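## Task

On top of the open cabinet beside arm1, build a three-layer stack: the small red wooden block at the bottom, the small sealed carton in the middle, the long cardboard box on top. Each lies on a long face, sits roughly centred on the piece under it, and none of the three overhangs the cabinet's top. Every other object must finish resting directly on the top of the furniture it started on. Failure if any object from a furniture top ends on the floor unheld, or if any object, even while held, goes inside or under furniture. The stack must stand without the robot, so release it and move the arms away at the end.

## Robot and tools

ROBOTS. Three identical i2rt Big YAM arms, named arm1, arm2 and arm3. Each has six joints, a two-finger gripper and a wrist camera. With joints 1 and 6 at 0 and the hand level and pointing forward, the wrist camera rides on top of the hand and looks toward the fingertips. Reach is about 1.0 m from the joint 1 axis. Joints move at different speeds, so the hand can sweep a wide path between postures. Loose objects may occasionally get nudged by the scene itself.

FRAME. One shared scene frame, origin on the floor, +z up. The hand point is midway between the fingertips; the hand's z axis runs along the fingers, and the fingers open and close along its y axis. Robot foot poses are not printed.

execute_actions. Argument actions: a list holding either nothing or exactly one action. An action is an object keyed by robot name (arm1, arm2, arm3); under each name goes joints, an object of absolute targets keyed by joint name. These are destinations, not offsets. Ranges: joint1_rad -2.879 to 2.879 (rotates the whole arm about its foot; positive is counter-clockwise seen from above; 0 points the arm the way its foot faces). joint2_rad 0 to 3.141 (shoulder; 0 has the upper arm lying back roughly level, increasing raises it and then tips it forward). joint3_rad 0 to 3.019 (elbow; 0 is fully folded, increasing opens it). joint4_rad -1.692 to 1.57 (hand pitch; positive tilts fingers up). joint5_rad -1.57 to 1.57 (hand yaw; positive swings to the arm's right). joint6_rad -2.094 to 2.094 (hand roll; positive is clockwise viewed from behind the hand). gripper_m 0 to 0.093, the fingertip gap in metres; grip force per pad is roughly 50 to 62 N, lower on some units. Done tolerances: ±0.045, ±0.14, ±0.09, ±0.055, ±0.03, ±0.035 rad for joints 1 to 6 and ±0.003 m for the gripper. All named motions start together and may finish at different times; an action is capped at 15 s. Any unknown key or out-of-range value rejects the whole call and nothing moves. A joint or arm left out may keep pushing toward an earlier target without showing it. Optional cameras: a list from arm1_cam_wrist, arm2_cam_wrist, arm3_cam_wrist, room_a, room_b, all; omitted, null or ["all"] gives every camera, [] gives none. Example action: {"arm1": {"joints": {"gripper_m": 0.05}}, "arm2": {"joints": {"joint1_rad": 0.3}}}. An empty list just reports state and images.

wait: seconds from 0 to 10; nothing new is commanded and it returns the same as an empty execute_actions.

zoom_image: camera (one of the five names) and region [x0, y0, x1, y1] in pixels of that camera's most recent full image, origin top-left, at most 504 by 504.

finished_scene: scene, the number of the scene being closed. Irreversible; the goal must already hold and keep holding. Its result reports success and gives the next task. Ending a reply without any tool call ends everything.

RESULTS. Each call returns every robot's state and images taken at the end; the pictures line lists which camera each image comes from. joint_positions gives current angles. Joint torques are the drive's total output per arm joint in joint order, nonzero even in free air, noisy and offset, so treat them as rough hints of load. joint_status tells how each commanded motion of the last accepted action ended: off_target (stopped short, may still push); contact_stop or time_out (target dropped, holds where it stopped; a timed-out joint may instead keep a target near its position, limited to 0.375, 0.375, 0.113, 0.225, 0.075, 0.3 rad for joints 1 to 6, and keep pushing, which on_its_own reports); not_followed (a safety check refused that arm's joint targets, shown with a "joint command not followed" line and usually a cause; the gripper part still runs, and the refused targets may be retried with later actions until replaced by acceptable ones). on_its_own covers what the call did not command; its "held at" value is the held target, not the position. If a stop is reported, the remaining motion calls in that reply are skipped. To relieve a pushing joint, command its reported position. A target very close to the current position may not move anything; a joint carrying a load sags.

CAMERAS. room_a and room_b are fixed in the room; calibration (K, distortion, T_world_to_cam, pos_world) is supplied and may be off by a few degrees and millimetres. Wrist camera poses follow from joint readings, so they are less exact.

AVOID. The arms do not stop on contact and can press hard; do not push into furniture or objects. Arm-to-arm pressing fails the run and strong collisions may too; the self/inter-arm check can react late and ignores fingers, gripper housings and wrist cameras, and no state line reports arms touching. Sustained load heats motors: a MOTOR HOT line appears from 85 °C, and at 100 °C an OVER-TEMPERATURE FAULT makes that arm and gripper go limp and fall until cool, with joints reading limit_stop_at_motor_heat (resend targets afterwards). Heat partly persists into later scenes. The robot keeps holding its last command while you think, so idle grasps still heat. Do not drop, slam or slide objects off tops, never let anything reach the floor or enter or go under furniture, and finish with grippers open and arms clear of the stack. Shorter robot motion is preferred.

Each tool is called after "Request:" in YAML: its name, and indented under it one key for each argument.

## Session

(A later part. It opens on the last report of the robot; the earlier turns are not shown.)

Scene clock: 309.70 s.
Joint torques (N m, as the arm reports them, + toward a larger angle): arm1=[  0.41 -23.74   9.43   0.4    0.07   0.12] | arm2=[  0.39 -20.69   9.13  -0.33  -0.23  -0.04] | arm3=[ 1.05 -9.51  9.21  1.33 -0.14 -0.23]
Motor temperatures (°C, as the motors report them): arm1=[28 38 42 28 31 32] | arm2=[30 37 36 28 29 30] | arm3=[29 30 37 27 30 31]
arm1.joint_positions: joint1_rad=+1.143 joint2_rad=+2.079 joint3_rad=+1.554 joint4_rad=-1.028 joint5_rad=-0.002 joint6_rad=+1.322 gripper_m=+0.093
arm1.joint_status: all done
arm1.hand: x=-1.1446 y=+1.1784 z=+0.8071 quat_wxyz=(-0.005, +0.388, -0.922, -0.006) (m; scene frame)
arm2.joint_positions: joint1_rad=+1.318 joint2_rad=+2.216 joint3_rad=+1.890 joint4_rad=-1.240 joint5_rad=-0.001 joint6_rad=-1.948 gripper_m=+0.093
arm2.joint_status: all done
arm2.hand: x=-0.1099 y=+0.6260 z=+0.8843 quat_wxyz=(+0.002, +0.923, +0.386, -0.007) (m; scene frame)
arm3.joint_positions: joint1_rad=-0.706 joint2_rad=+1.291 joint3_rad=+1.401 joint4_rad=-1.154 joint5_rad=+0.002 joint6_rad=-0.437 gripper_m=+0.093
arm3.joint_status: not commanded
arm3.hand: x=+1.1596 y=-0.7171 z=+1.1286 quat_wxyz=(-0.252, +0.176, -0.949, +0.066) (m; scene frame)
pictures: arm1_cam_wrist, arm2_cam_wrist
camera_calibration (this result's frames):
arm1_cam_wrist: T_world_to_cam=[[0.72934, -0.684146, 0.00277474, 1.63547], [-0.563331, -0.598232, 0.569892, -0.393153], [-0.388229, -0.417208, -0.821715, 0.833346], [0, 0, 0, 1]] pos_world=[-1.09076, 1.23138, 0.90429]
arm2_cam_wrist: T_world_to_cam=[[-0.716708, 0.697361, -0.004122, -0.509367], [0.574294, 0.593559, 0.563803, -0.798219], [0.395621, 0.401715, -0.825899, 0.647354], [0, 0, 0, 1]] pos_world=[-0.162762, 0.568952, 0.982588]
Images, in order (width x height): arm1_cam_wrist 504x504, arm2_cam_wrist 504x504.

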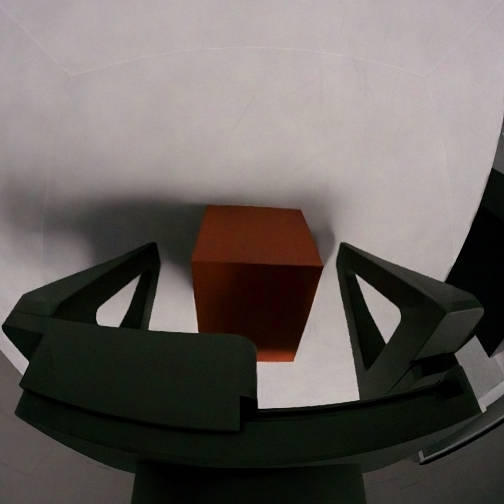

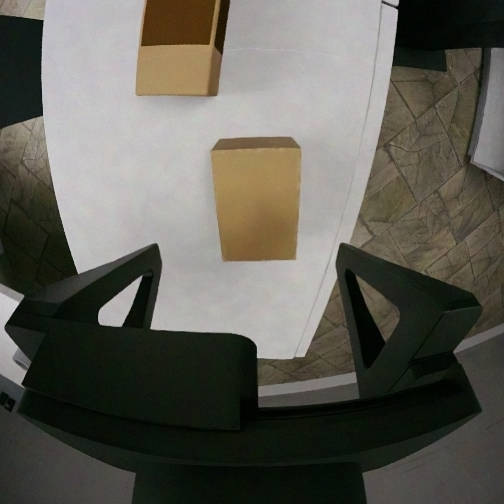

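Request:
execute_actions:
  actions:
    - {"arm1": {"joints": {"joint2_rad": 1.95, "joint4_rad": -1.16}}, "arm2": {"joints": {"joint1_rad": 0.8, "joint2_rad": 2.0}}}
  cameras: ["arm1_cam_wrist", "room_b"]

Scene clock: 321.60 s.
Joint torques (N m, as the arm reports them, + toward a larger angle): arm1=[  0.43 -20.8   10.09  -0.19   0.07   0.12] | arm2=[ -0.2  -19.55  10.     0.01  -0.29  -0.03] | arm3=[ 1.08 -9.74  9.19  1.44 -0.14 -0.19]
Motor temperatures (°C, as the motors report them): arm1=[28 38 42 28 31 32] | arm2=[31 37 36 28 29 30] | arm3=[29 30 37 27 30 31]
arm1.joint_positions: joint1_rad=+1.143 joint2_rad=+1.942 joint3_rad=+1.554 joint4_rad=-1.153 joint5_rad=-0.002 joint6_rad=+1.322 gripper_m=+0.093
arm1.joint_status: all done
arm1.hand: x=-1.1370 y=+1.1638 z=+0.8845 quat_wxyz=(-0.004, +0.388, -0.922, -0.012) (m; scene frame)
arm2.joint_positions: joint1_rad=+0.810 joint2_rad=+1.981 joint3_rad=+1.890 joint4_rad=-1.240 joint5_rad=+0.001 joint6_rad=-1.948 gripper_m=+0.093
arm2.joint_status: all done
arm2.hand: x=+0.2237 y=+0.6883 z=+1.0335 quat_wxyz=(-0.110, +0.984, +0.140, +0.023) (m; scene frame)
arm3.joint_positions: joint1_rad=-0.706 joint2_rad=+1.291 joint3_rad=+1.401 joint4_rad=-1.154 joint5_rad=+0.002 joint6_rad=-0.437 gripper_m=+0.093
arm3.joint_status: not commanded
arm3.hand: x=+1.1596 y=-0.7171 z=+1.1286 quat_wxyz=(-0.252, +0.176, -0.949, +0.066) (m; scene frame)
pictures: arm1_cam_wrist, room_b
camera_calibration (this result's frames):
arm1_cam_wrist: T_world_to_cam=[[0.729437, -0.683999, -0.00825597, 1.62941], [-0.55984, -0.603879, 0.567371, -0.428927], [-0.393067, -0.409239, -0.823421, 0.880514], [0, 0, 0, 1]] pos_world=[-1.08258, 1.21583, 0.981847]
Images, in order (width x height): arm1_cam_wrist 504x504, room_b 672x504.

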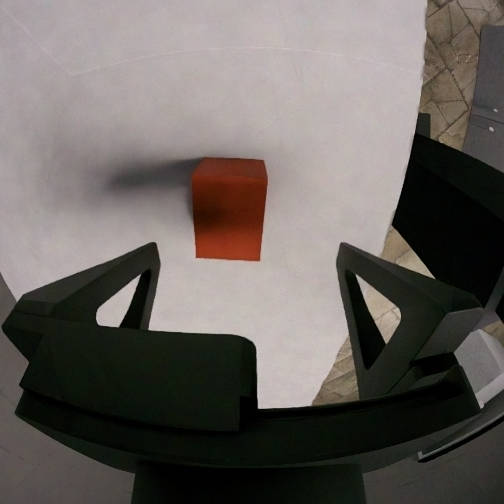

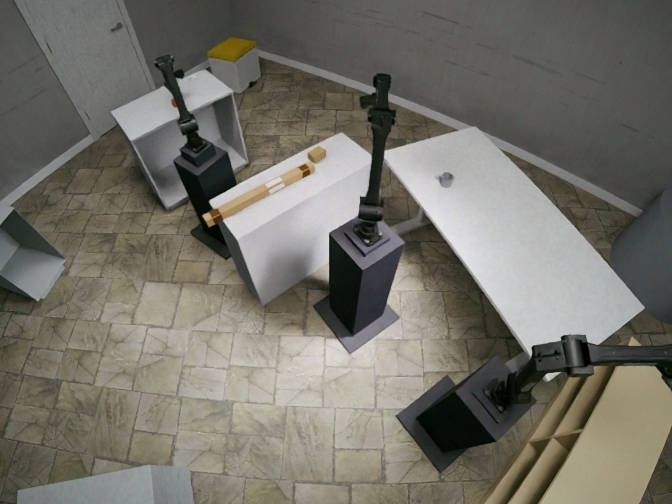

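Request:
execute_actions:
  actions:
    - {"arm1": {"joints": {"joint1_rad": -1.004, "joint3_rad": 2.28, "joint4_rad": -1.45, "joint6_rad": -0.845}}, "arm2": {"joints": {"joint1_rad": 0.0, "joint2_rad": 1.7, "joint3_rad": 1.6}}}
  cameras: []

Request:
execute_actions:
  actions:
    - {"arm1": {"joints": {"joint2_rad": 2.385}}}
  cameras: ["arm1_cam_wrist", "room_b"]

Scene clock: 338.60 s.
Joint torques (N m, as the arm reports them, + toward a larger angle): arm1=[  1.16 -25.4   13.74   0.54  -0.18  -0.07] | arm2=[  0.71 -15.48   8.19   0.11  -0.28  -0.02] | arm3=[ 1.17 -9.55  9.29  1.4  -0.13 -0.15]
Motor temperatures (°C, as the motors report them): arm1=[28 38 43 28 31 32] | arm2=[31 36 37 28 29 30] | arm3=[29 30 37 27 30 31]
arm1.joint_positions: joint1_rad=-1.009 joint2_rad=+1.973 joint3_rad=+2.236 joint4_rad=-1.444 joint5_rad=+0.001 joint6_rad=-0.831 gripper_m=+0.093
arm1.joint_status: all done
arm1.hand: x=-0.1429 y=+0.6419 z=+1.1557 quat_wxyz=(-0.183, +0.380, -0.903, +0.084) (m; scene frame)
arm2.joint_positions: joint1_rad=-0.009 joint2_rad=+1.687 joint3_rad=+1.615 joint4_rad=-1.241 joint5_rad=+0.001 joint6_rad=-1.948 gripper_m=+0.093
arm2.joint_status: all done
arm2.hand: x=+0.6168 y=+0.3705 z=+1.0907 quat_wxyz=(-0.094, +0.957, -0.262, +0.076) (m; scene frame)
arm3.joint_positions: joint1_rad=-0.706 joint2_rad=+1.291 joint3_rad=+1.401 joint4_rad=-1.154 joint5_rad=+0.002 joint6_rad=-0.437 gripper_m=+0.093
arm3.joint_status: not commanded
arm3.hand: x=+1.1596 y=-0.7171 z=+1.1286 quat_wxyz=(-0.252, +0.176, -0.949, +0.066) (m; scene frame)
pictures: none
No camera images: the call's "cameras" was empty. Leave "cameras" out to get every camera's image.

Scene clock: 340.33 s.
Joint torques (N m, as the arm reports them, + toward a larger angle): arm1=[  0.84 -27.68  12.44  -0.06  -0.19  -0.14] | arm2=[  1.11 -15.67   8.13   0.11  -0.28  -0.01] | arm3=[ 0.91 -9.73  9.25  1.39 -0.17 -0.17]
Motor temperatures (°C, as the motors report them): arm1=[28 38 43 28 31 32] | arm2=[31 36 36 28 29 30] | arm3=[29 30 37 27 30 31]
arm1.joint_positions: joint1_rad=-1.009 joint2_rad=+2.380 joint3_rad=+2.245 joint4_rad=-1.446 joint5_rad=+0.001 joint6_rad=-0.832 gripper_m=+0.093
arm1.joint_status: all done
arm1.hand: x=-0.1146 y=+0.6413 z=+0.8777 quat_wxyz=(-0.003, +0.389, -0.921, +0.001) (m; scene frame)
arm2.joint_positions: joint1_rad=-0.009 joint2_rad=+1.687 joint3_rad=+1.615 joint4_rad=-1.241 joint5_rad=+0.001 joint6_rad=-1.948 gripper_m=+0.093
arm2.joint_status: not commanded
arm2.hand: x=+0.6168 y=+0.3705 z=+1.0907 quat_wxyz=(-0.094, +0.957, -0.262, +0.076) (m; scene frame)
arm3.joint_positions: joint1_rad=-0.706 joint2_rad=+1.291 joint3_rad=+1.401 joint4_rad=-1.154 joint5_rad=+0.002 joint6_rad=-0.437 gripper_m=+0.093
arm3.joint_status: not commanded
arm3.hand: x=+1.1596 y=-0.7171 z=+1.1286 quat_wxyz=(-0.252, +0.176, -0.949, +0.066) (m; scene frame)
pictures: arm1_cam_wrist, room_b
camera_calibration (this result's frames):
arm1_cam_wrist: T_world_to_cam=[[0.729987, -0.683319, 0.0139172, 0.506313], [-0.563365, -0.590062, 0.578315, -0.187092], [-0.386961, -0.430003, -0.815695, 1.07026], [0, 0, 0, 1]] pos_world=[-0.0608556, 0.69579, 0.974153]
Images, in order (width x height): arm1_cam_wrist 504x504, room_b 672x504.

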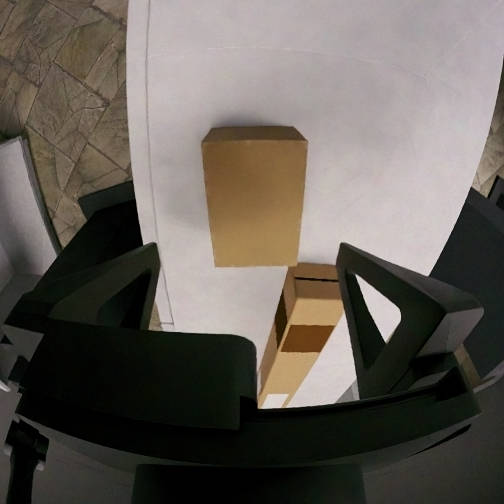

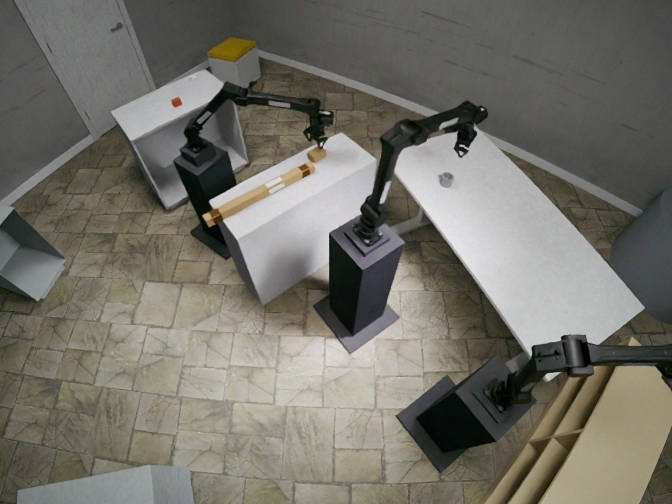

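Request:
execute_actions:
  actions:
    - {"arm1": {"joints": {"joint2_rad": 2.478, "joint4_rad": -1.36, "joint6_rad": -0.87}}}
  cameras: ["arm1_cam_wrist"]

Scene clock: 347.87 s.
Joint torques (N m, as the arm reports them, + toward a larger angle): arm1=[  0.89 -30.62  11.95   0.37  -0.2   -0.14] | arm2=[  0.61 -15.36   8.15   0.16  -0.3   -0.02] | arm3=[ 1.32 -9.49  9.36  1.51 -0.16 -0.19]
Motor temperatures (°C, as the motors report them): arm1=[28 39 43 28 31 32] | arm2=[30 36 36 28 29 30] | arm3=[29 30 37 27 30 31]
arm1.joint_positions: joint1_rad=-1.009 joint2_rad=+2.498 joint3_rad=+2.248 joint4_rad=-1.368 joint5_rad=+0.001 joint6_rad=-0.856 gripper_m=+0.093
arm1.joint_status: all done
arm1.hand: x=-0.1081 y=+0.6412 z=+0.7957 quat_wxyz=(+0.014, +0.400, -0.916, -0.007) (m; scene frame)
arm2.joint_positions: joint1_rad=-0.009 joint2_rad=+1.687 joint3_rad=+1.615 joint4_rad=-1.241 joint5_rad=+0.001 joint6_rad=-1.948 gripper_m=+0.093
arm2.joint_status: not commanded
arm2.hand: x=+0.6168 y=+0.3705 z=+1.0907 quat_wxyz=(-0.094, +0.957, -0.262, +0.076) (m; scene frame)
arm3.joint_positions: joint1_rad=-0.706 joint2_rad=+1.291 joint3_rad=+1.401 joint4_rad=-1.154 joint5_rad=+0.002 joint6_rad=-0.437 gripper_m=+0.093
arm3.joint_status: not commanded
arm3.hand: x=+1.1596 y=-0.7171 z=+1.1286 quat_wxyz=(-0.252, +0.176, -0.949, +0.066) (m; scene frame)
pictures: arm1_cam_wrist
camera_calibration (this result's frames):
arm1_cam_wrist: T_world_to_cam=[[0.746729, -0.664966, -0.0147161, 0.515503], [-0.526552, -0.604524, 0.597741, -0.138276], [-0.406374, -0.438601, -0.801554, 0.99797], [0, 0, 0, 1]] pos_world=[-0.0522017, 0.696911, 0.890166]
Images, in order (width x height): arm1_cam_wrist 504x504.

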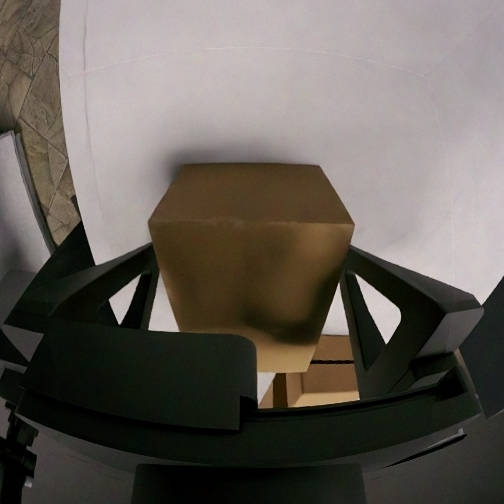

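Request:
execute_actions:
  actions:
    - {"arm1": {"joints": {"gripper_m": 0.03}}}
  cameras: ["arm1_cam_wrist"]

Request:
execute_actions:
  actions:
    - {"arm1": {"joints": {"joint1_rad": 1.147, "joint2_rad": 1.95, "joint6_rad": 1.35}}}
  cameras: ["arm1_cam_wrist", "room_b"]

Scene clock: 361.37 s.
Joint torques (N m, as the arm reports them, + toward a larger angle): arm1=[  0.9  -30.49  11.89   0.33  -0.18  -0.14] | arm2=[  0.64 -15.27   8.09   0.25  -0.28   0.01] | arm3=[ 0.77 -9.64  9.3   1.51 -0.16 -0.2 ]
Motor temperatures (°C, as the motors report them): arm1=[28 40 44 28 31 32] | arm2=[30 36 36 28 29 30] | arm3=[29 30 37 27 30 31]
arm1.joint_positions: joint1_rad=-1.009 joint2_rad=+2.498 joint3_rad=+2.248 joint4_rad=-1.367 joint5_rad=+0.001 joint6_rad=-0.857 gripper_m=+0.059
arm1.joint_status: gripper_m off_target (ended at +0.059, target +0.030)
arm1.hand: x=-0.1078 y=+0.6413 z=+0.7957 quat_wxyz=(+0.014, +0.400, -0.916, -0.007) (m; scene frame)
arm2.joint_positions: joint1_rad=-0.009 joint2_rad=+1.687 joint3_rad=+1.615 joint4_rad=-1.241 joint5_rad=+0.001 joint6_rad=-1.948 gripper_m=+0.093
arm2.joint_status: not commanded
arm2.hand: x=+0.6168 y=+0.3705 z=+1.0907 quat_wxyz=(-0.094, +0.957, -0.262, +0.076) (m; scene frame)
arm3.joint_positions: joint1_rad=-0.706 joint2_rad=+1.291 joint3_rad=+1.401 joint4_rad=-1.154 joint5_rad=+0.002 joint6_rad=-0.437 gripper_m=+0.093
arm3.joint_status: not commanded
arm3.hand: x=+1.1596 y=-0.7171 z=+1.1286 quat_wxyz=(-0.252, +0.176, -0.949, +0.066) (m; scene frame)
pictures: arm1_cam_wrist
camera_calibration (this result's frames):
arm1_cam_wrist: T_world_to_cam=[[0.747243, -0.664401, -0.0140951, 0.514527], [-0.52679, -0.605137, 0.59691, -0.137059], [-0.405117, -0.438611, -0.802185, 0.998746], [0, 0, 0, 1]] pos_world=[-0.0520695, 0.696975, 0.890243]
Images, in order (width x height): arm1_cam_wrist 504x504.

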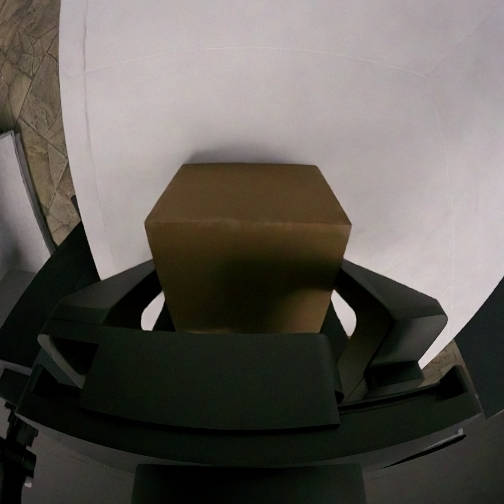

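Scene clock: 363.87 s.
Joint torques (N m, as the arm reports them, + toward a larger angle): arm1=[  0.   -26.81  11.6    0.72   0.03   0.1 ] | arm2=[  0.79 -15.79   8.11   0.12  -0.29   0.  ] | arm3=[  0.89 -10.36   9.18   1.32  -0.12  -0.2 ]
Motor temperatures (°C, as the motors report them): arm1=[28 40 44 28 31 32] | arm2=[30 36 36 28 29 30] | arm3=[29 30 37 27 30 31]
arm1.joint_positions: joint1_rad=+1.143 joint2_rad=+1.981 joint3_rad=+2.261 joint4_rad=-1.356 joint5_rad=-0.001 joint6_rad=+1.336 gripper_m=+0.059
arm1.joint_status: all done
arm1.hand: x=-1.2114 y=+1.2796 z=+1.1548 quat_wxyz=(+0.031, +0.372, -0.896, -0.239) (m; scene frame)
arm2.joint_positions: joint1_rad=-0.009 joint2_rad=+1.687 joint3_rad=+1.615 joint4_rad=-1.241 joint5_rad=+0.001 joint6_rad=-1.948 gripper_m=+0.093
arm2.joint_status: not commanded
arm2.hand: x=+0.6168 y=+0.3705 z=+1.0907 quat_wxyz=(-0.094, +0.957, -0.262, +0.076) (m; scene frame)
arm3.joint_positions: joint1_rad=-0.706 joint2_rad=+1.291 joint3_rad=+1.401 joint4_rad=-1.154 joint5_rad=+0.002 joint6_rad=-0.437 gripper_m=+0.093
arm3.joint_status: not commanded
arm3.hand: x=+1.1596 y=-0.7171 z=+1.1286 quat_wxyz=(-0.252, +0.176, -0.949, +0.066) (m; scene frame)
pictures: arm1_cam_wrist, room_b
camera_calibration (this result's frames):
arm1_cam_wrist: T_world_to_cam=[[0.66827, -0.599247, -0.440815, 2.08207], [-0.443994, -0.796729, 0.409991, 0.0148339], [-0.596896, -0.0782651, -0.798492, 0.421975], [0, 0, 0, 1]] pos_world=[-1.13292, 1.29252, 1.24867]
Images, in order (width x height): arm1_cam_wrist 504x504, room_b 672x504.

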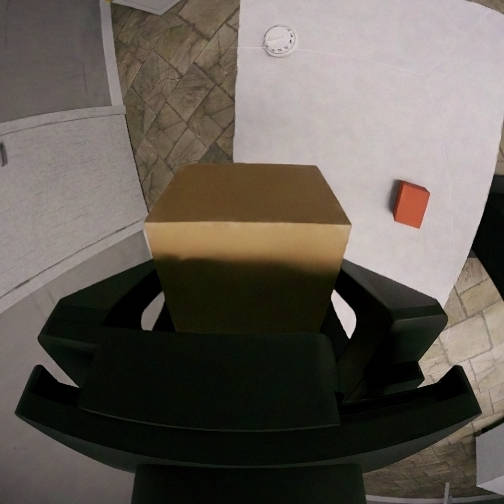

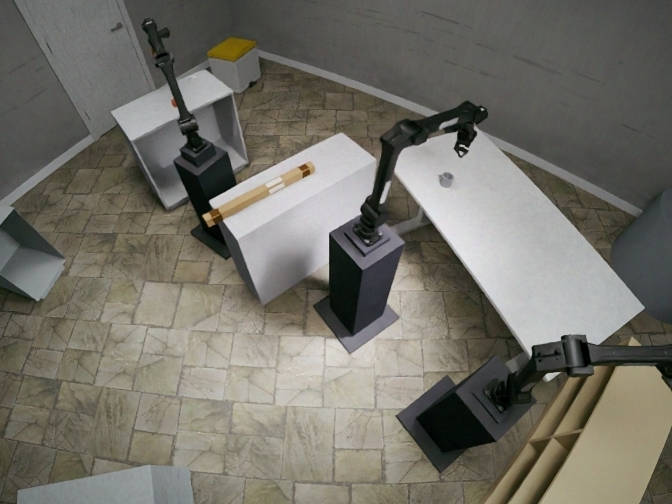

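Request:
execute_actions:
  actions:
    - {"arm1": {"joints": {"joint3_rad": 1.59, "joint4_rad": -1.12}}}
  cameras: ["arm1_cam_wrist", "room_b", "room_a"]

Scene clock: 377.97 s.
Joint torques (N m, as the arm reports them, + toward a larger angle): arm1=[  0.5  -24.72  10.15   0.46   0.04   0.12] | arm2=[  0.42 -15.62   8.21   0.09  -0.28  -0.04] | arm3=[ 1.57 -9.76  9.22  1.34 -0.13 -0.18]
Motor temperatures (°C, as the motors report them): arm1=[28 40 44 28 31 32] | arm2=[30 36 36 28 29 30] | arm3=[29 29 37 27 30 31]
arm1.joint_positions: joint1_rad=+1.143 joint2_rad=+1.978 joint3_rad=+1.572 joint4_rad=-1.129 joint5_rad=-0.001 joint6_rad=+1.337 gripper_m=+0.059
arm1.joint_status: all done
arm1.hand: x=-1.1418 y=+1.1733 z=+0.8707 quat_wxyz=(-0.004, +0.381, -0.925, -0.015) (m; scene frame)
arm2.joint_positions: joint1_rad=-0.009 joint2_rad=+1.687 joint3_rad=+1.615 joint4_rad=-1.241 joint5_rad=+0.001 joint6_rad=-1.948 gripper_m=+0.093
arm2.joint_status: not commanded
arm2.hand: x=+0.6168 y=+0.3705 z=+1.0907 quat_wxyz=(-0.094, +0.957, -0.262, +0.076) (m; scene frame)
arm3.joint_positions: joint1_rad=-0.706 joint2_rad=+1.291 joint3_rad=+1.401 joint4_rad=-1.154 joint5_rad=+0.002 joint6_rad=-0.437 gripper_m=+0.093
arm3.joint_status: not commanded
arm3.hand: x=+1.1596 y=-0.7171 z=+1.1286 quat_wxyz=(-0.252, +0.176, -0.949, +0.066) (m; scene frame)
pictures: arm1_cam_wrist, room_a, room_b
camera_calibration (this result's frames):
arm1_cam_wrist: T_world_to_cam=[[0.718402, -0.695476, -0.0145175, 1.6456], [-0.567828, -0.598346, 0.565291, -0.431839], [-0.401833, -0.397863, -0.824764, 0.848938], [0, 0, 0, 1]] pos_world=[-1.08628, 1.22385, 0.968178]
Images, in order (width x height): arm1_cam_wrist 504x504, room_a 672x504, room_b 672x504.

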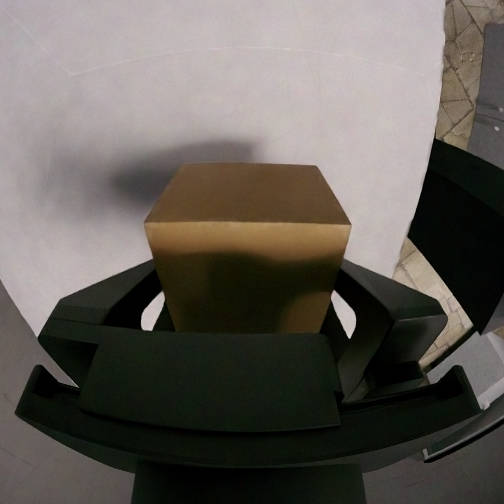

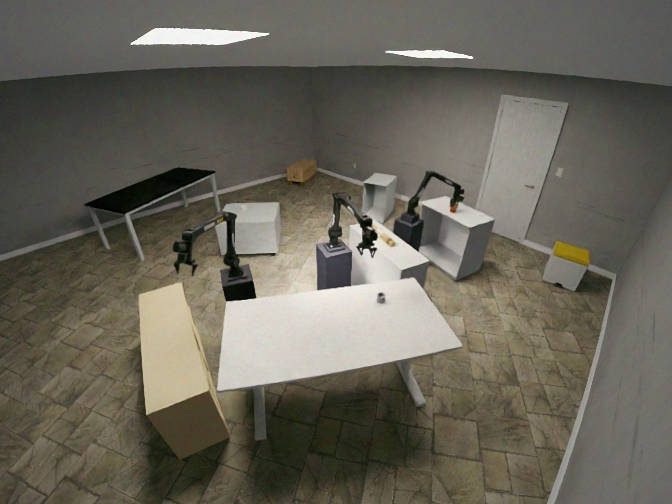

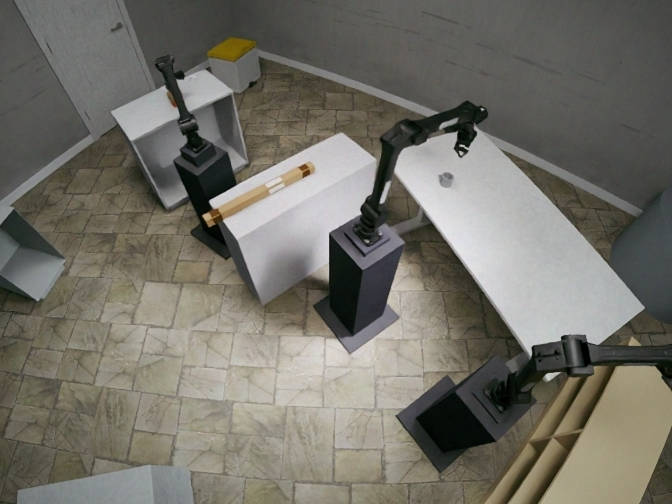

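Request:
execute_actions:
  actions:
    - {"arm1": {"joints": {"joint2_rad": 2.03, "joint4_rad": -1.092}}}
  cameras: ["arm1_cam_wrist"]

Scene clock: 380.80 s.
Joint torques (N m, as the arm reports them, + toward a larger angle): arm1=[  0.43 -21.12   9.94   0.41   0.12   0.11] | arm2=[  0.79 -15.48   8.12   0.14  -0.28  -0.05] | arm3=[ 0.67 -9.72  9.22  1.43 -0.1  -0.19]
Motor temperatures (°C, as the motors report them): arm1=[28 40 44 28 31 32] | arm2=[30 36 36 28 29 30] | arm3=[29 29 37 27 30 31]
arm1.joint_positions: joint1_rad=+1.143 joint2_rad=+2.008 joint3_rad=+1.574 joint4_rad=-1.099 joint5_rad=-0.004 joint6_rad=+1.338 gripper_m=+0.059
arm1.joint_status: all done
arm1.hand: x=-1.1448 y=+1.1779 z=+0.8547 quat_wxyz=(-0.003, +0.380, -0.925, -0.016) (m; scene frame)
arm2.joint_positions: joint1_rad=-0.009 joint2_rad=+1.687 joint3_rad=+1.615 joint4_rad=-1.241 joint5_rad=+0.001 joint6_rad=-1.948 gripper_m=+0.093
arm2.joint_status: not commanded
arm2.hand: x=+0.6168 y=+0.3705 z=+1.0907 quat_wxyz=(-0.094, +0.957, -0.262, +0.076) (m; scene frame)
arm3.joint_positions: joint1_rad=-0.706 joint2_rad=+1.291 joint3_rad=+1.401 joint4_rad=-1.154 joint5_rad=+0.002 joint6_rad=-0.437 gripper_m=+0.093
arm3.joint_status: not commanded
arm3.hand: x=+1.1596 y=-0.7171 z=+1.1286 quat_wxyz=(-0.252, +0.176, -0.949, +0.066) (m; scene frame)
pictures: arm1_cam_wrist
camera_calibration (this result's frames):
arm1_cam_wrist: T_world_to_cam=[[0.717628, -0.696209, -0.0174228, 1.6532], [-0.566461, -0.598076, 0.566945, -0.421967], [-0.405133, -0.396987, -0.823571, 0.830515], [0, 0, 0, 1]] pos_world=[-1.08894, 1.22831, 0.952024]
Images, in order (width x height): arm1_cam_wrist 504x504.

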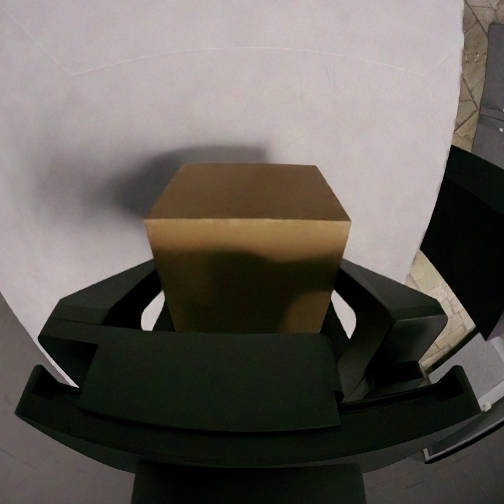

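Request:
execute_actions:
  actions:
    - {"arm1": {"joints": {"joint2_rad": 2.005, "gripper_m": 0.093}}}
  cameras: ["arm1_cam_wrist", "room_a"]

Scene clock: 383.70 s.
Joint torques (N m, as the arm reports them, + toward a larger angle): arm1=[  0.6  -22.9    9.88   0.4    0.1    0.1 ] | arm2=[  0.58 -15.5    8.09   0.1   -0.3    0.  ] | arm3=[ 0.76 -9.6   9.44  1.31 -0.13 -0.18]
Motor temperatures (°C, as the motors report them): arm1=[28 39 43 28 31 32] | arm2=[30 36 36 28 29 30] | arm3=[29 29 37 27 30 31]
arm1.joint_positions: joint1_rad=+1.143 joint2_rad=+2.007 joint3_rad=+1.574 joint4_rad=-1.099 joint5_rad=-0.003 joint6_rad=+1.339 gripper_m=+0.093
arm1.joint_status: all done
arm1.hand: x=-1.1447 y=+1.1780 z=+0.8549 quat_wxyz=(-0.003, +0.380, -0.925, -0.016) (m; scene frame)
arm2.joint_positions: joint1_rad=-0.009 joint2_rad=+1.687 joint3_rad=+1.615 joint4_rad=-1.241 joint5_rad=+0.001 joint6_rad=-1.948 gripper_m=+0.093
arm2.joint_status: not commanded
arm2.hand: x=+0.6168 y=+0.3705 z=+1.0907 quat_wxyz=(-0.094, +0.957, -0.262, +0.076) (m; scene frame)
arm3.joint_positions: joint1_rad=-0.706 joint2_rad=+1.291 joint3_rad=+1.401 joint4_rad=-1.154 joint5_rad=+0.002 joint6_rad=-0.437 gripper_m=+0.093
arm3.joint_status: not commanded
arm3.hand: x=+1.1596 y=-0.7171 z=+1.1286 quat_wxyz=(-0.252, +0.176, -0.949, +0.066) (m; scene frame)
pictures: arm1_cam_wrist, room_a
camera_calibration (this result's frames):
arm1_cam_wrist: T_world_to_cam=[[0.717355, -0.696487, -0.0175134, 1.65328], [-0.56714, -0.598364, 0.565962, -0.421529], [-0.404665, -0.396063, -0.824246, 0.830834], [0, 0, 0, 1]] pos_world=[-1.08885, 1.22833, 0.952335]
Images, in order (width x height): arm1_cam_wrist 504x504, room_a 672x504.

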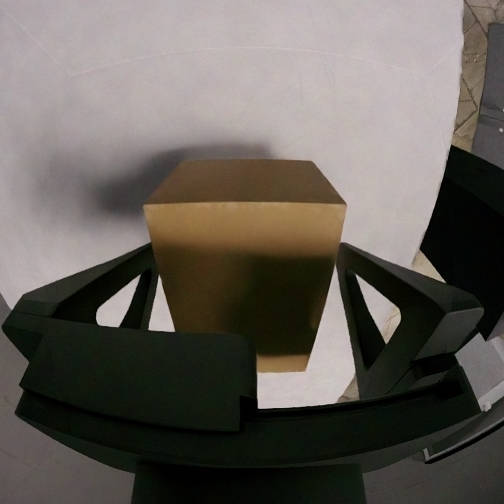

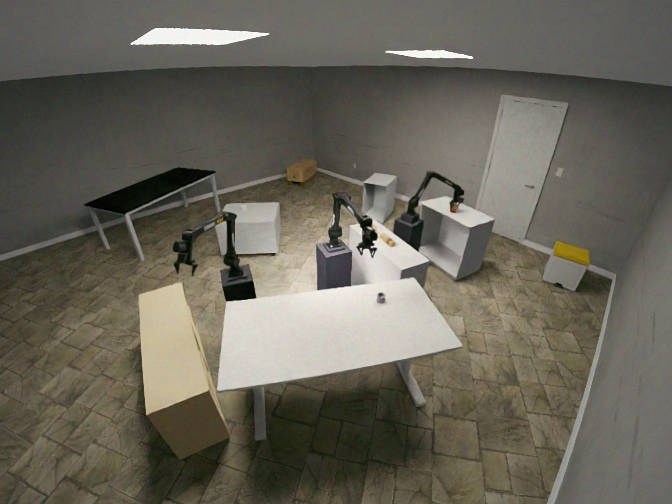

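Request:
execute_actions:
  actions:
    - {"arm1": {"joints": {"joint2_rad": 1.89, "joint4_rad": -1.135}}}
  cameras: ["arm1_cam_wrist", "room_a", "room_b"]

Scene clock: 395.83 s.
Joint torques (N m, as the arm reports them, + toward a larger angle): arm1=[  0.48 -20.97  10.33   0.1    0.08   0.09] | arm2=[  0.83 -15.29   8.05   0.14  -0.28  -0.03] | arm3=[ 0.76 -9.97  9.3   1.32 -0.18 -0.18]
Motor temperatures (°C, as the motors report them): arm1=[28 39 43 28 31 32] | arm2=[30 36 36 28 29 30] | arm3=[29 29 37 27 30 31]
arm1.joint_positions: joint1_rad=+1.143 joint2_rad=+1.882 joint3_rad=+1.574 joint4_rad=-1.129 joint5_rad=-0.002 joint6_rad=+1.339 gripper_m=+0.093
arm1.joint_status: all done
arm1.hand: x=-1.1457 y=+1.1778 z=+0.9269 quat_wxyz=(+0.004, +0.380, -0.923, -0.064) (m; scene frame)
arm2.joint_positions: joint1_rad=-0.009 joint2_rad=+1.687 joint3_rad=+1.615 joint4_rad=-1.241 joint5_rad=+0.001 joint6_rad=-1.948 gripper_m=+0.093
arm2.joint_status: not commanded
arm2.hand: x=+0.6168 y=+0.3705 z=+1.0907 quat_wxyz=(-0.094, +0.957, -0.262, +0.076) (m; scene frame)
arm3.joint_positions: joint1_rad=-0.706 joint2_rad=+1.291 joint3_rad=+1.401 joint4_rad=-1.154 joint5_rad=+0.002 joint6_rad=-0.437 gripper_m=+0.093
arm3.joint_status: not commanded
arm3.hand: x=+1.1596 y=-0.7171 z=+1.1286 quat_wxyz=(-0.252, +0.176, -0.949, +0.066) (m; scene frame)
pictures: arm1_cam_wrist, room_a, room_b
camera_calibration (this result's frames):
arm1_cam_wrist: T_world_to_cam=[[0.715123, -0.690252, -0.110233, 1.73115], [-0.538728, -0.644742, 0.542291, -0.353848], [-0.445389, -0.32842, -0.832928, 0.771374], [0, 0, 0, 1]] pos_world=[-1.08505, 1.22012, 1.02522]
Images, in order (width x height): arm1_cam_wrist 504x504, room_a 672x504, room_b 672x504.

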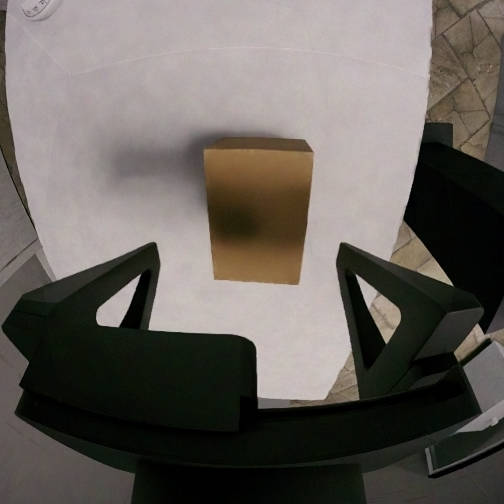

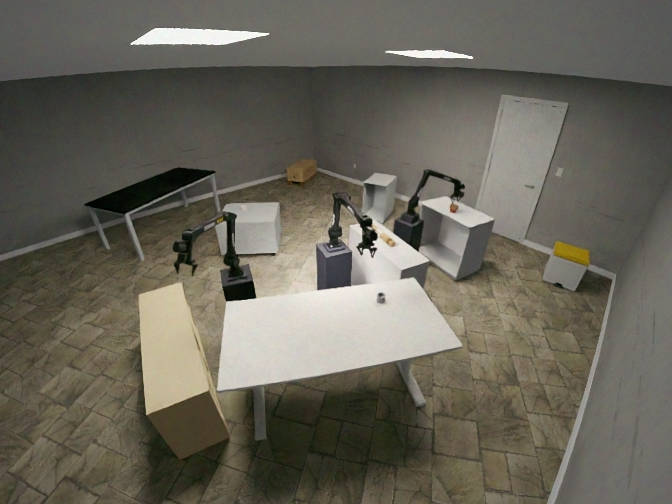

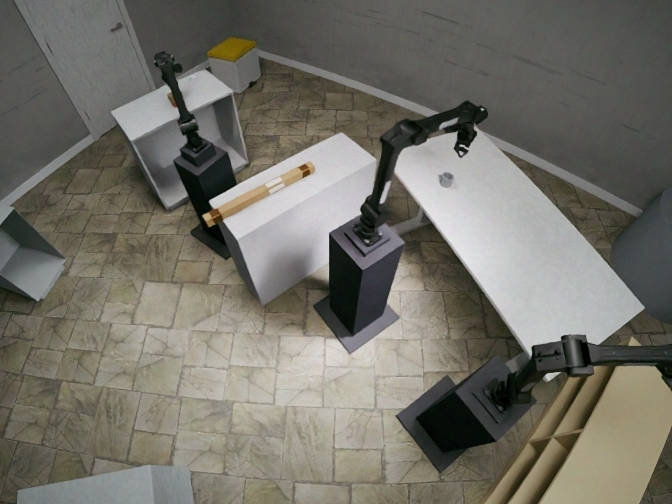

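Request:
zoom_image:
  camera: "room_b"
  region: [90, 40, 350, 240]

Region (90, 40, 350, 240) of room_b's 672x504 image, scaled by 1.938, with more detail than that image has; it fills the top 388 rows of this view, and the rest is white.

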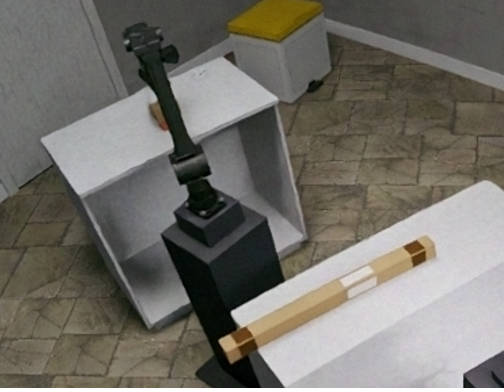

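Request:
execute_actions:
  actions:
    - {"arm1": {"joints": {"joint1_rad": -1.625, "joint2_rad": 1.80, "joint3_rad": 1.895, "joint4_rad": -1.635, "joint5_rad": 0.0, "joint6_rad": 0.23}}}
  cameras: ["arm1_cam_wrist", "room_b"]

Scene clock: 448.37 s.
Joint torques (N m, as the arm reports them, + toward a larger angle): arm1=[  1.37 -22.39  11.31  -0.16  -0.11  -0.15] | arm2=[  1.01 -15.14   8.15   0.02  -0.28   0.01] | arm3=[ 1.01 -9.51  9.31  1.52 -0.15 -0.18]
Motor temperatures (°C, as the motors report them): arm1=[28 38 43 28 31 32] | arm2=[30 36 36 28 29 30] | arm3=[29 29 37 27 30 31]
arm1.joint_positions: joint1_rad=-1.635 joint2_rad=+1.821 joint3_rad=+1.874 joint4_rad=-1.628 joint5_rad=+0.001 joint6_rad=+0.244 gripper_m=+0.093
arm1.joint_status: all done
arm1.hand: x=-0.3927 y=+0.3212 z=+1.0822 quat_wxyz=(-0.005, -0.436, -0.900, -0.004) (m; scene frame)
arm2.joint_positions: joint1_rad=-0.009 joint2_rad=+1.687 joint3_rad=+1.615 joint4_rad=-1.241 joint5_rad=+0.001 joint6_rad=-1.948 gripper_m=+0.093
arm2.joint_status: not commanded
arm2.hand: x=+0.6168 y=+0.3705 z=+1.0907 quat_wxyz=(-0.094, +0.957, -0.262, +0.076) (m; scene frame)
arm3.joint_positions: joint1_rad=-0.706 joint2_rad=+1.291 joint3_rad=+1.401 joint4_rad=-1.154 joint5_rad=+0.002 joint6_rad=-0.437 gripper_m=+0.093
arm3.joint_status: not commanded
arm3.hand: x=+1.1596 y=-0.7171 z=+1.1286 quat_wxyz=(-0.252, +0.176, -0.949, +0.066) (m; scene frame)
pictures: arm1_cam_wrist, room_b
camera_calibration (this result's frames):
arm1_cam_wrist: T_world_to_cam=[[-0.7726, -0.634891, -0.00171861, -0.100912], [-0.519075, 0.6301, 0.577525, -1.02456], [-0.365583, 0.447088, -0.816371, 0.719199], [0, 0, 0, 1]] pos_world=[-0.346859, 0.25996, 1.17867]
Images, in order (width x height): arm1_cam_wrist 504x504, room_b 672x504.

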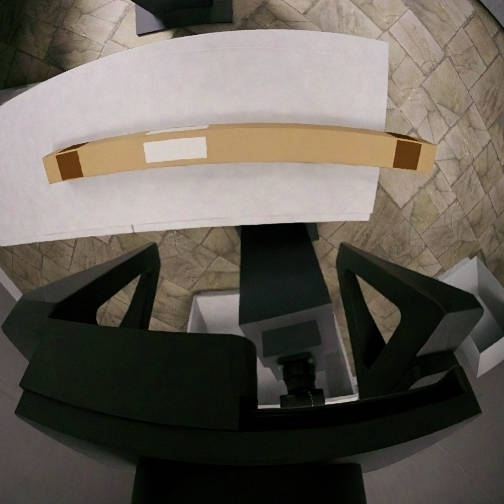

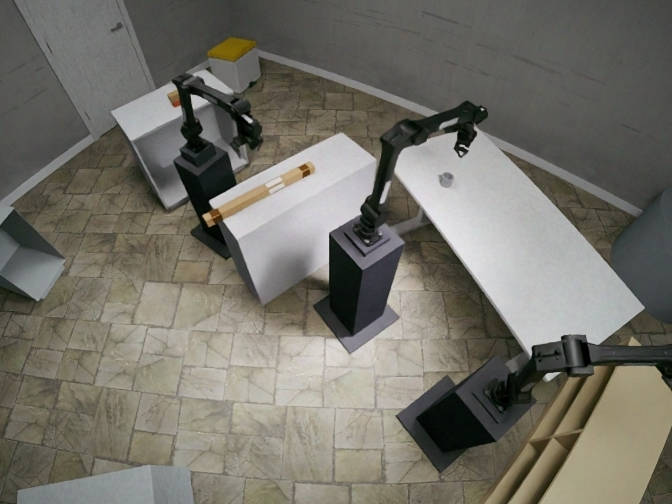

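Request:
zoom_image:
  camera: "arm1_cam_wrist"
  region: [20, 100, 260, 220]

Request:
zoom_image:
  camera: "arm1_cam_wrist"
  region: [240, 100, 480, 220]

Region (20, 100, 260, 220) of arm1_cam_wrist's 504x504 image, scaled by 2.100, with more detail than that image has.

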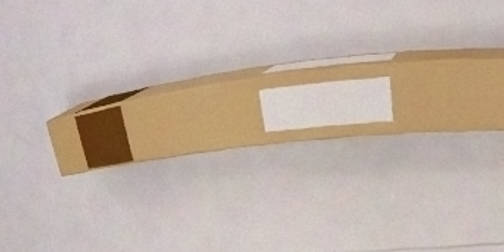

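Region (240, 100, 480, 220) of arm1_cam_wrist's 504x504 image, scaled by 2.100, with more detail than that image has.

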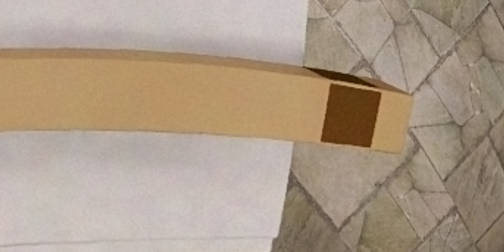

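Request:
execute_actions:
  actions:
    - {"arm1": {"joints": {"joint1_rad": -1.597, "joint2_rad": 1.94, "joint3_rad": 1.487, "joint4_rad": -1.095, "joint6_rad": 1.84}}}
  cameras: ["arm1_cam_wrist", "room_b"]

Scene clock: 481.63 s.
Joint torques (N m, as the arm reports them, + toward a larger angle): arm1=[  0.87 -21.87  10.04   0.36  -0.06   0.15] | arm2=[  0.99 -15.36   8.12   0.15  -0.29   0.  ] | arm3=[ 0.95 -9.58  9.18  1.4  -0.14 -0.2 ]
Motor temperatures (°C, as the motors report them): arm1=[28 39 44 28 31 32] | arm2=[30 36 36 28 29 30] | arm3=[29 29 37 27 30 31]
arm1.joint_positions: joint1_rad=-1.600 joint2_rad=+1.950 joint3_rad=+1.466 joint4_rad=-1.103 joint5_rad=+0.001 joint6_rad=+1.826 gripper_m=+0.093
arm1.joint_status: all done
arm1.hand: x=-0.3795 y=+0.3388 z=+0.8610 quat_wxyz=(+0.004, -0.941, -0.339, -0.003) (m; scene frame)
arm2.joint_positions: joint1_rad=-0.009 joint2_rad=+1.687 joint3_rad=+1.615 joint4_rad=-1.241 joint5_rad=+0.001 joint6_rad=-1.948 gripper_m=+0.093
arm2.joint_status: not commanded
arm2.hand: x=+0.6168 y=+0.3705 z=+1.0907 quat_wxyz=(-0.094, +0.957, -0.262, +0.076) (m; scene frame)
arm3.joint_positions: joint1_rad=-0.706 joint2_rad=+1.291 joint3_rad=+1.401 joint4_rad=-1.154 joint5_rad=+0.002 joint6_rad=-0.437 gripper_m=+0.093
arm3.joint_status: not commanded
arm3.hand: x=+1.1596 y=-0.7171 z=+1.1286 quat_wxyz=(-0.252, +0.176, -0.949, +0.066) (m; scene frame)
pictures: arm1_cam_wrist, room_b
camera_calibration (this result's frames):
arm1_cam_wrist: T_world_to_cam=[[-0.653245, 0.75698, 0.0158805, -0.521321], [0.61839, 0.52131, 0.588073, -0.441626], [0.436881, 0.393976, -0.808652, 0.851439], [0, 0, 0, 1]] pos_world=[-0.439431, 0.289407, 0.956505]
Images, in order (width x height): arm1_cam_wrist 504x504, room_b 672x504.

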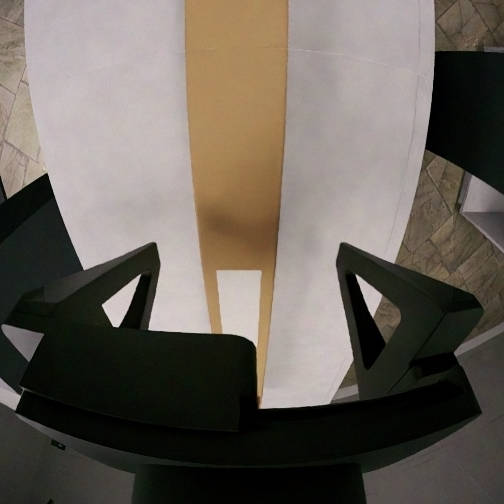

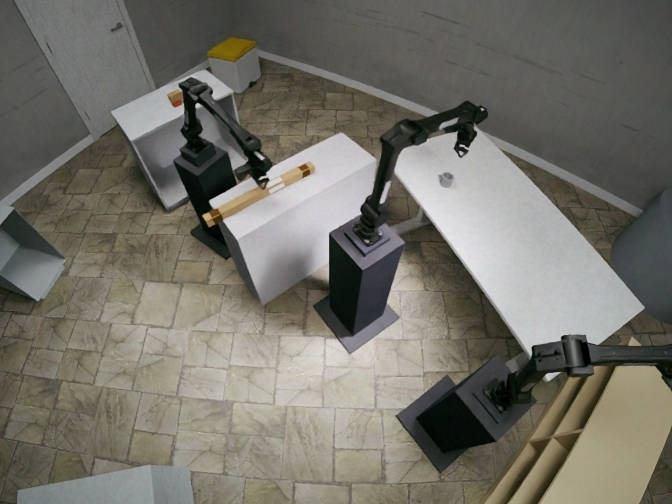

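Request:
execute_actions:
  actions:
    - {"arm1": {"joints": {"joint1_rad": -1.615, "joint2_rad": 2.03, "joint4_rad": -1.015}}}
  cameras: ["arm1_cam_wrist"]

Scene clock: 496.90 s.
Joint torques (N m, as the arm reports them, + toward a larger angle): arm1=[ -0.26 -23.08   9.65   0.31  -0.06   0.12] | arm2=[  1.36 -15.53   8.15   0.18  -0.29  -0.01] | arm3=[ 0.65 -9.17  9.3   1.38 -0.17 -0.16]
Motor temperatures (°C, as the motors report them): arm1=[28 39 43 28 31 32] | arm2=[30 36 36 28 29 30] | arm3=[29 29 37 27 30 31]
arm1.joint_positions: joint1_rad=-1.604 joint2_rad=+2.042 joint3_rad=+1.466 joint4_rad=-1.023 joint5_rad=+0.001 joint6_rad=+1.827 gripper_m=+0.093
arm1.joint_status: all done
arm1.hand: x=-0.3730 y=+0.3321 z=+0.8106 quat_wxyz=(+0.009, -0.942, -0.337, +0.001) (m; scene frame)
arm2.joint_positions: joint1_rad=-0.009 joint2_rad=+1.687 joint3_rad=+1.615 joint4_rad=-1.241 joint5_rad=+0.001 joint6_rad=-1.948 gripper_m=+0.093
arm2.joint_status: not commanded
arm2.hand: x=+0.6168 y=+0.3705 z=+1.0907 quat_wxyz=(-0.094, +0.957, -0.262, +0.076) (m; scene frame)
arm3.joint_positions: joint1_rad=-0.706 joint2_rad=+1.291 joint3_rad=+1.401 joint4_rad=-1.154 joint5_rad=+0.002 joint6_rad=-0.437 gripper_m=+0.093
arm3.joint_status: not commanded
arm3.hand: x=+1.1596 y=-0.7171 z=+1.1286 quat_wxyz=(-0.252, +0.176, -0.949, +0.066) (m; scene frame)
pictures: arm1_cam_wrist
camera_calibration (this result's frames):
arm1_cam_wrist: T_world_to_cam=[[-0.649659, 0.759731, 0.0274327, -0.520206], [0.626329, 0.514435, 0.58572, -0.405357], [0.430877, 0.3977, -0.810049, 0.808166], [0, 0, 0, 1]] pos_world=[-0.43229, 0.282338, 0.90635]
Images, in order (width x height): arm1_cam_wrist 504x504.

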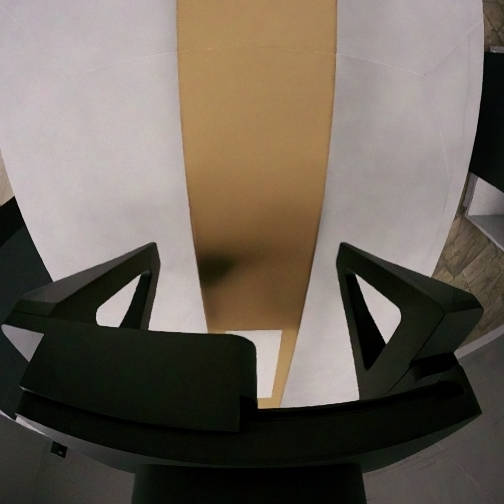

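Request:
execute_actions:
  actions:
    - {"arm1": {"joints": {"joint1_rad": -1.604, "joint2_rad": 2.075, "gripper_m": 0.065}}}
  cameras: ["arm1_cam_wrist"]

Scene clock: 504.27 s.
Joint torques (N m, as the arm reports them, + toward a larger angle): arm1=[  0.68 -21.58   9.43   0.26  -0.06   0.13] | arm2=[  1.22 -15.69   8.03   0.14  -0.28   0.  ] | arm3=[ 0.83 -9.49  9.29  1.43 -0.18 -0.21]
Motor temperatures (°C, as the motors report them): arm1=[28 39 43 28 31 32] | arm2=[30 35 36 28 29 30] | arm3=[29 29 37 27 30 31]
arm1.joint_positions: joint1_rad=-1.604 joint2_rad=+2.071 joint3_rad=+1.466 joint4_rad=-1.023 joint5_rad=+0.001 joint6_rad=+1.827 gripper_m=+0.065
arm1.joint_status: all done
arm1.hand: x=-0.3764 y=+0.3348 z=+0.7948 quat_wxyz=(+0.021, -0.941, -0.337, +0.009) (m; scene frame)
arm2.joint_positions: joint1_rad=-0.009 joint2_rad=+1.687 joint3_rad=+1.615 joint4_rad=-1.241 joint5_rad=+0.001 joint6_rad=-1.948 gripper_m=+0.093
arm2.joint_status: not commanded
arm2.hand: x=+0.6168 y=+0.3705 z=+1.0907 quat_wxyz=(-0.094, +0.957, -0.262, +0.076) (m; scene frame)
arm3.joint_positions: joint1_rad=-0.706 joint2_rad=+1.291 joint3_rad=+1.401 joint4_rad=-1.154 joint5_rad=+0.002 joint6_rad=-0.437 gripper_m=+0.093
arm3.joint_status: not commanded
arm3.hand: x=+1.1596 y=-0.7171 z=+1.1286 quat_wxyz=(-0.252, +0.176, -0.949, +0.066) (m; scene frame)
pictures: arm1_cam_wrist
camera_calibration (this result's frames):
arm1_cam_wrist: T_world_to_cam=[[-0.648914, 0.758828, 0.055599, -0.545805], [0.639844, 0.504702, 0.579547, -0.382093], [0.411716, 0.411651, -0.81304, 0.786258], [0, 0, 0, 1]] pos_world=[-0.433415, 0.283351, 0.891046]
Images, in order (width x height): arm1_cam_wrist 504x504.

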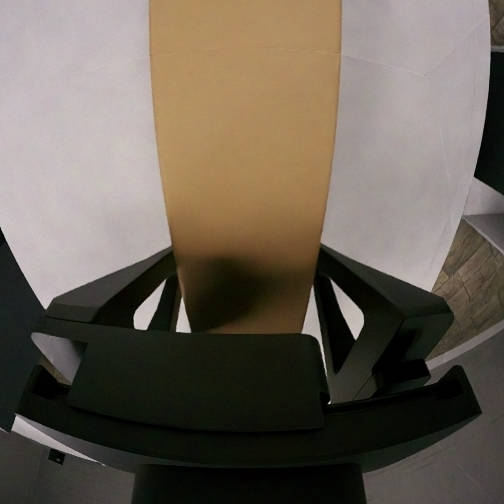

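Request:
execute_actions:
  actions:
    - {"arm1": {"joints": {"joint2_rad": 2.07, "joint4_rad": -0.99, "gripper_m": 0.02}}}
  cameras: ["arm1_cam_wrist"]

Scene clock: 512.30 s.
Joint torques (N m, as the arm reports them, + toward a larger angle): arm1=[  0.63 -22.15   9.51   0.47  -0.05   0.11] | arm2=[  0.65 -15.45   8.16   0.19  -0.3   -0.01] | arm3=[ 0.64 -9.45  9.28  1.26 -0.15 -0.2 ]
Motor temperatures (°C, as the motors report them): arm1=[28 39 43 28 31 32] | arm2=[30 35 36 28 29 30] | arm3=[29 29 37 27 30 31]
arm1.joint_positions: joint1_rad=-1.604 joint2_rad=+2.071 joint3_rad=+1.466 joint4_rad=-1.002 joint5_rad=+0.001 joint6_rad=+1.828 gripper_m=+0.049
arm1.joint_status: gripper_m off_target (ended at +0.049, target +0.020); the others done
arm1.hand: x=-0.3723 y=+0.3318 z=+0.7946 quat_wxyz=(+0.013, -0.942, -0.336, +0.003) (m; scene frame)
arm2.joint_positions: joint1_rad=-0.009 joint2_rad=+1.687 joint3_rad=+1.615 joint4_rad=-1.241 joint5_rad=+0.001 joint6_rad=-1.948 gripper_m=+0.093
arm2.joint_status: not commanded
arm2.hand: x=+0.6168 y=+0.3705 z=+1.0907 quat_wxyz=(-0.094, +0.957, -0.262, +0.076) (m; scene frame)
arm3.joint_positions: joint1_rad=-0.706 joint2_rad=+1.291 joint3_rad=+1.401 joint4_rad=-1.154 joint5_rad=+0.002 joint6_rad=-0.437 gripper_m=+0.093
arm3.joint_status: not commanded
arm3.hand: x=+1.1596 y=-0.7171 z=+1.1286 quat_wxyz=(-0.252, +0.176, -0.949, +0.066) (m; scene frame)
pictures: arm1_cam_wrist
camera_calibration (this result's frames):
arm1_cam_wrist: T_world_to_cam=[[-0.648359, 0.76052, 0.0352237, -0.524953], [0.630877, 0.510786, 0.584031, -0.392049], [0.426175, 0.400883, -0.810967, 0.792945], [0, 0, 0, 1]] pos_world=[-0.430956, 0.281611, 0.890511]
Images, in order (width x height): arm1_cam_wrist 504x504.

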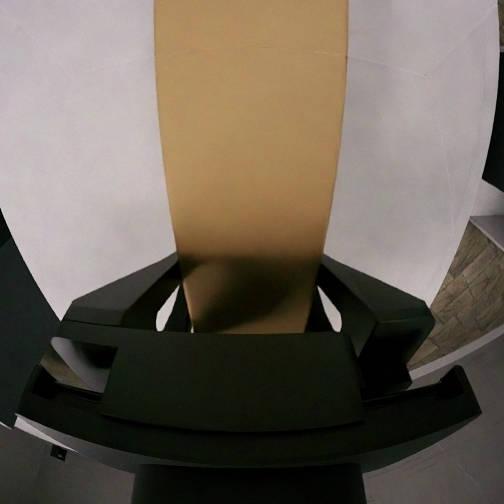

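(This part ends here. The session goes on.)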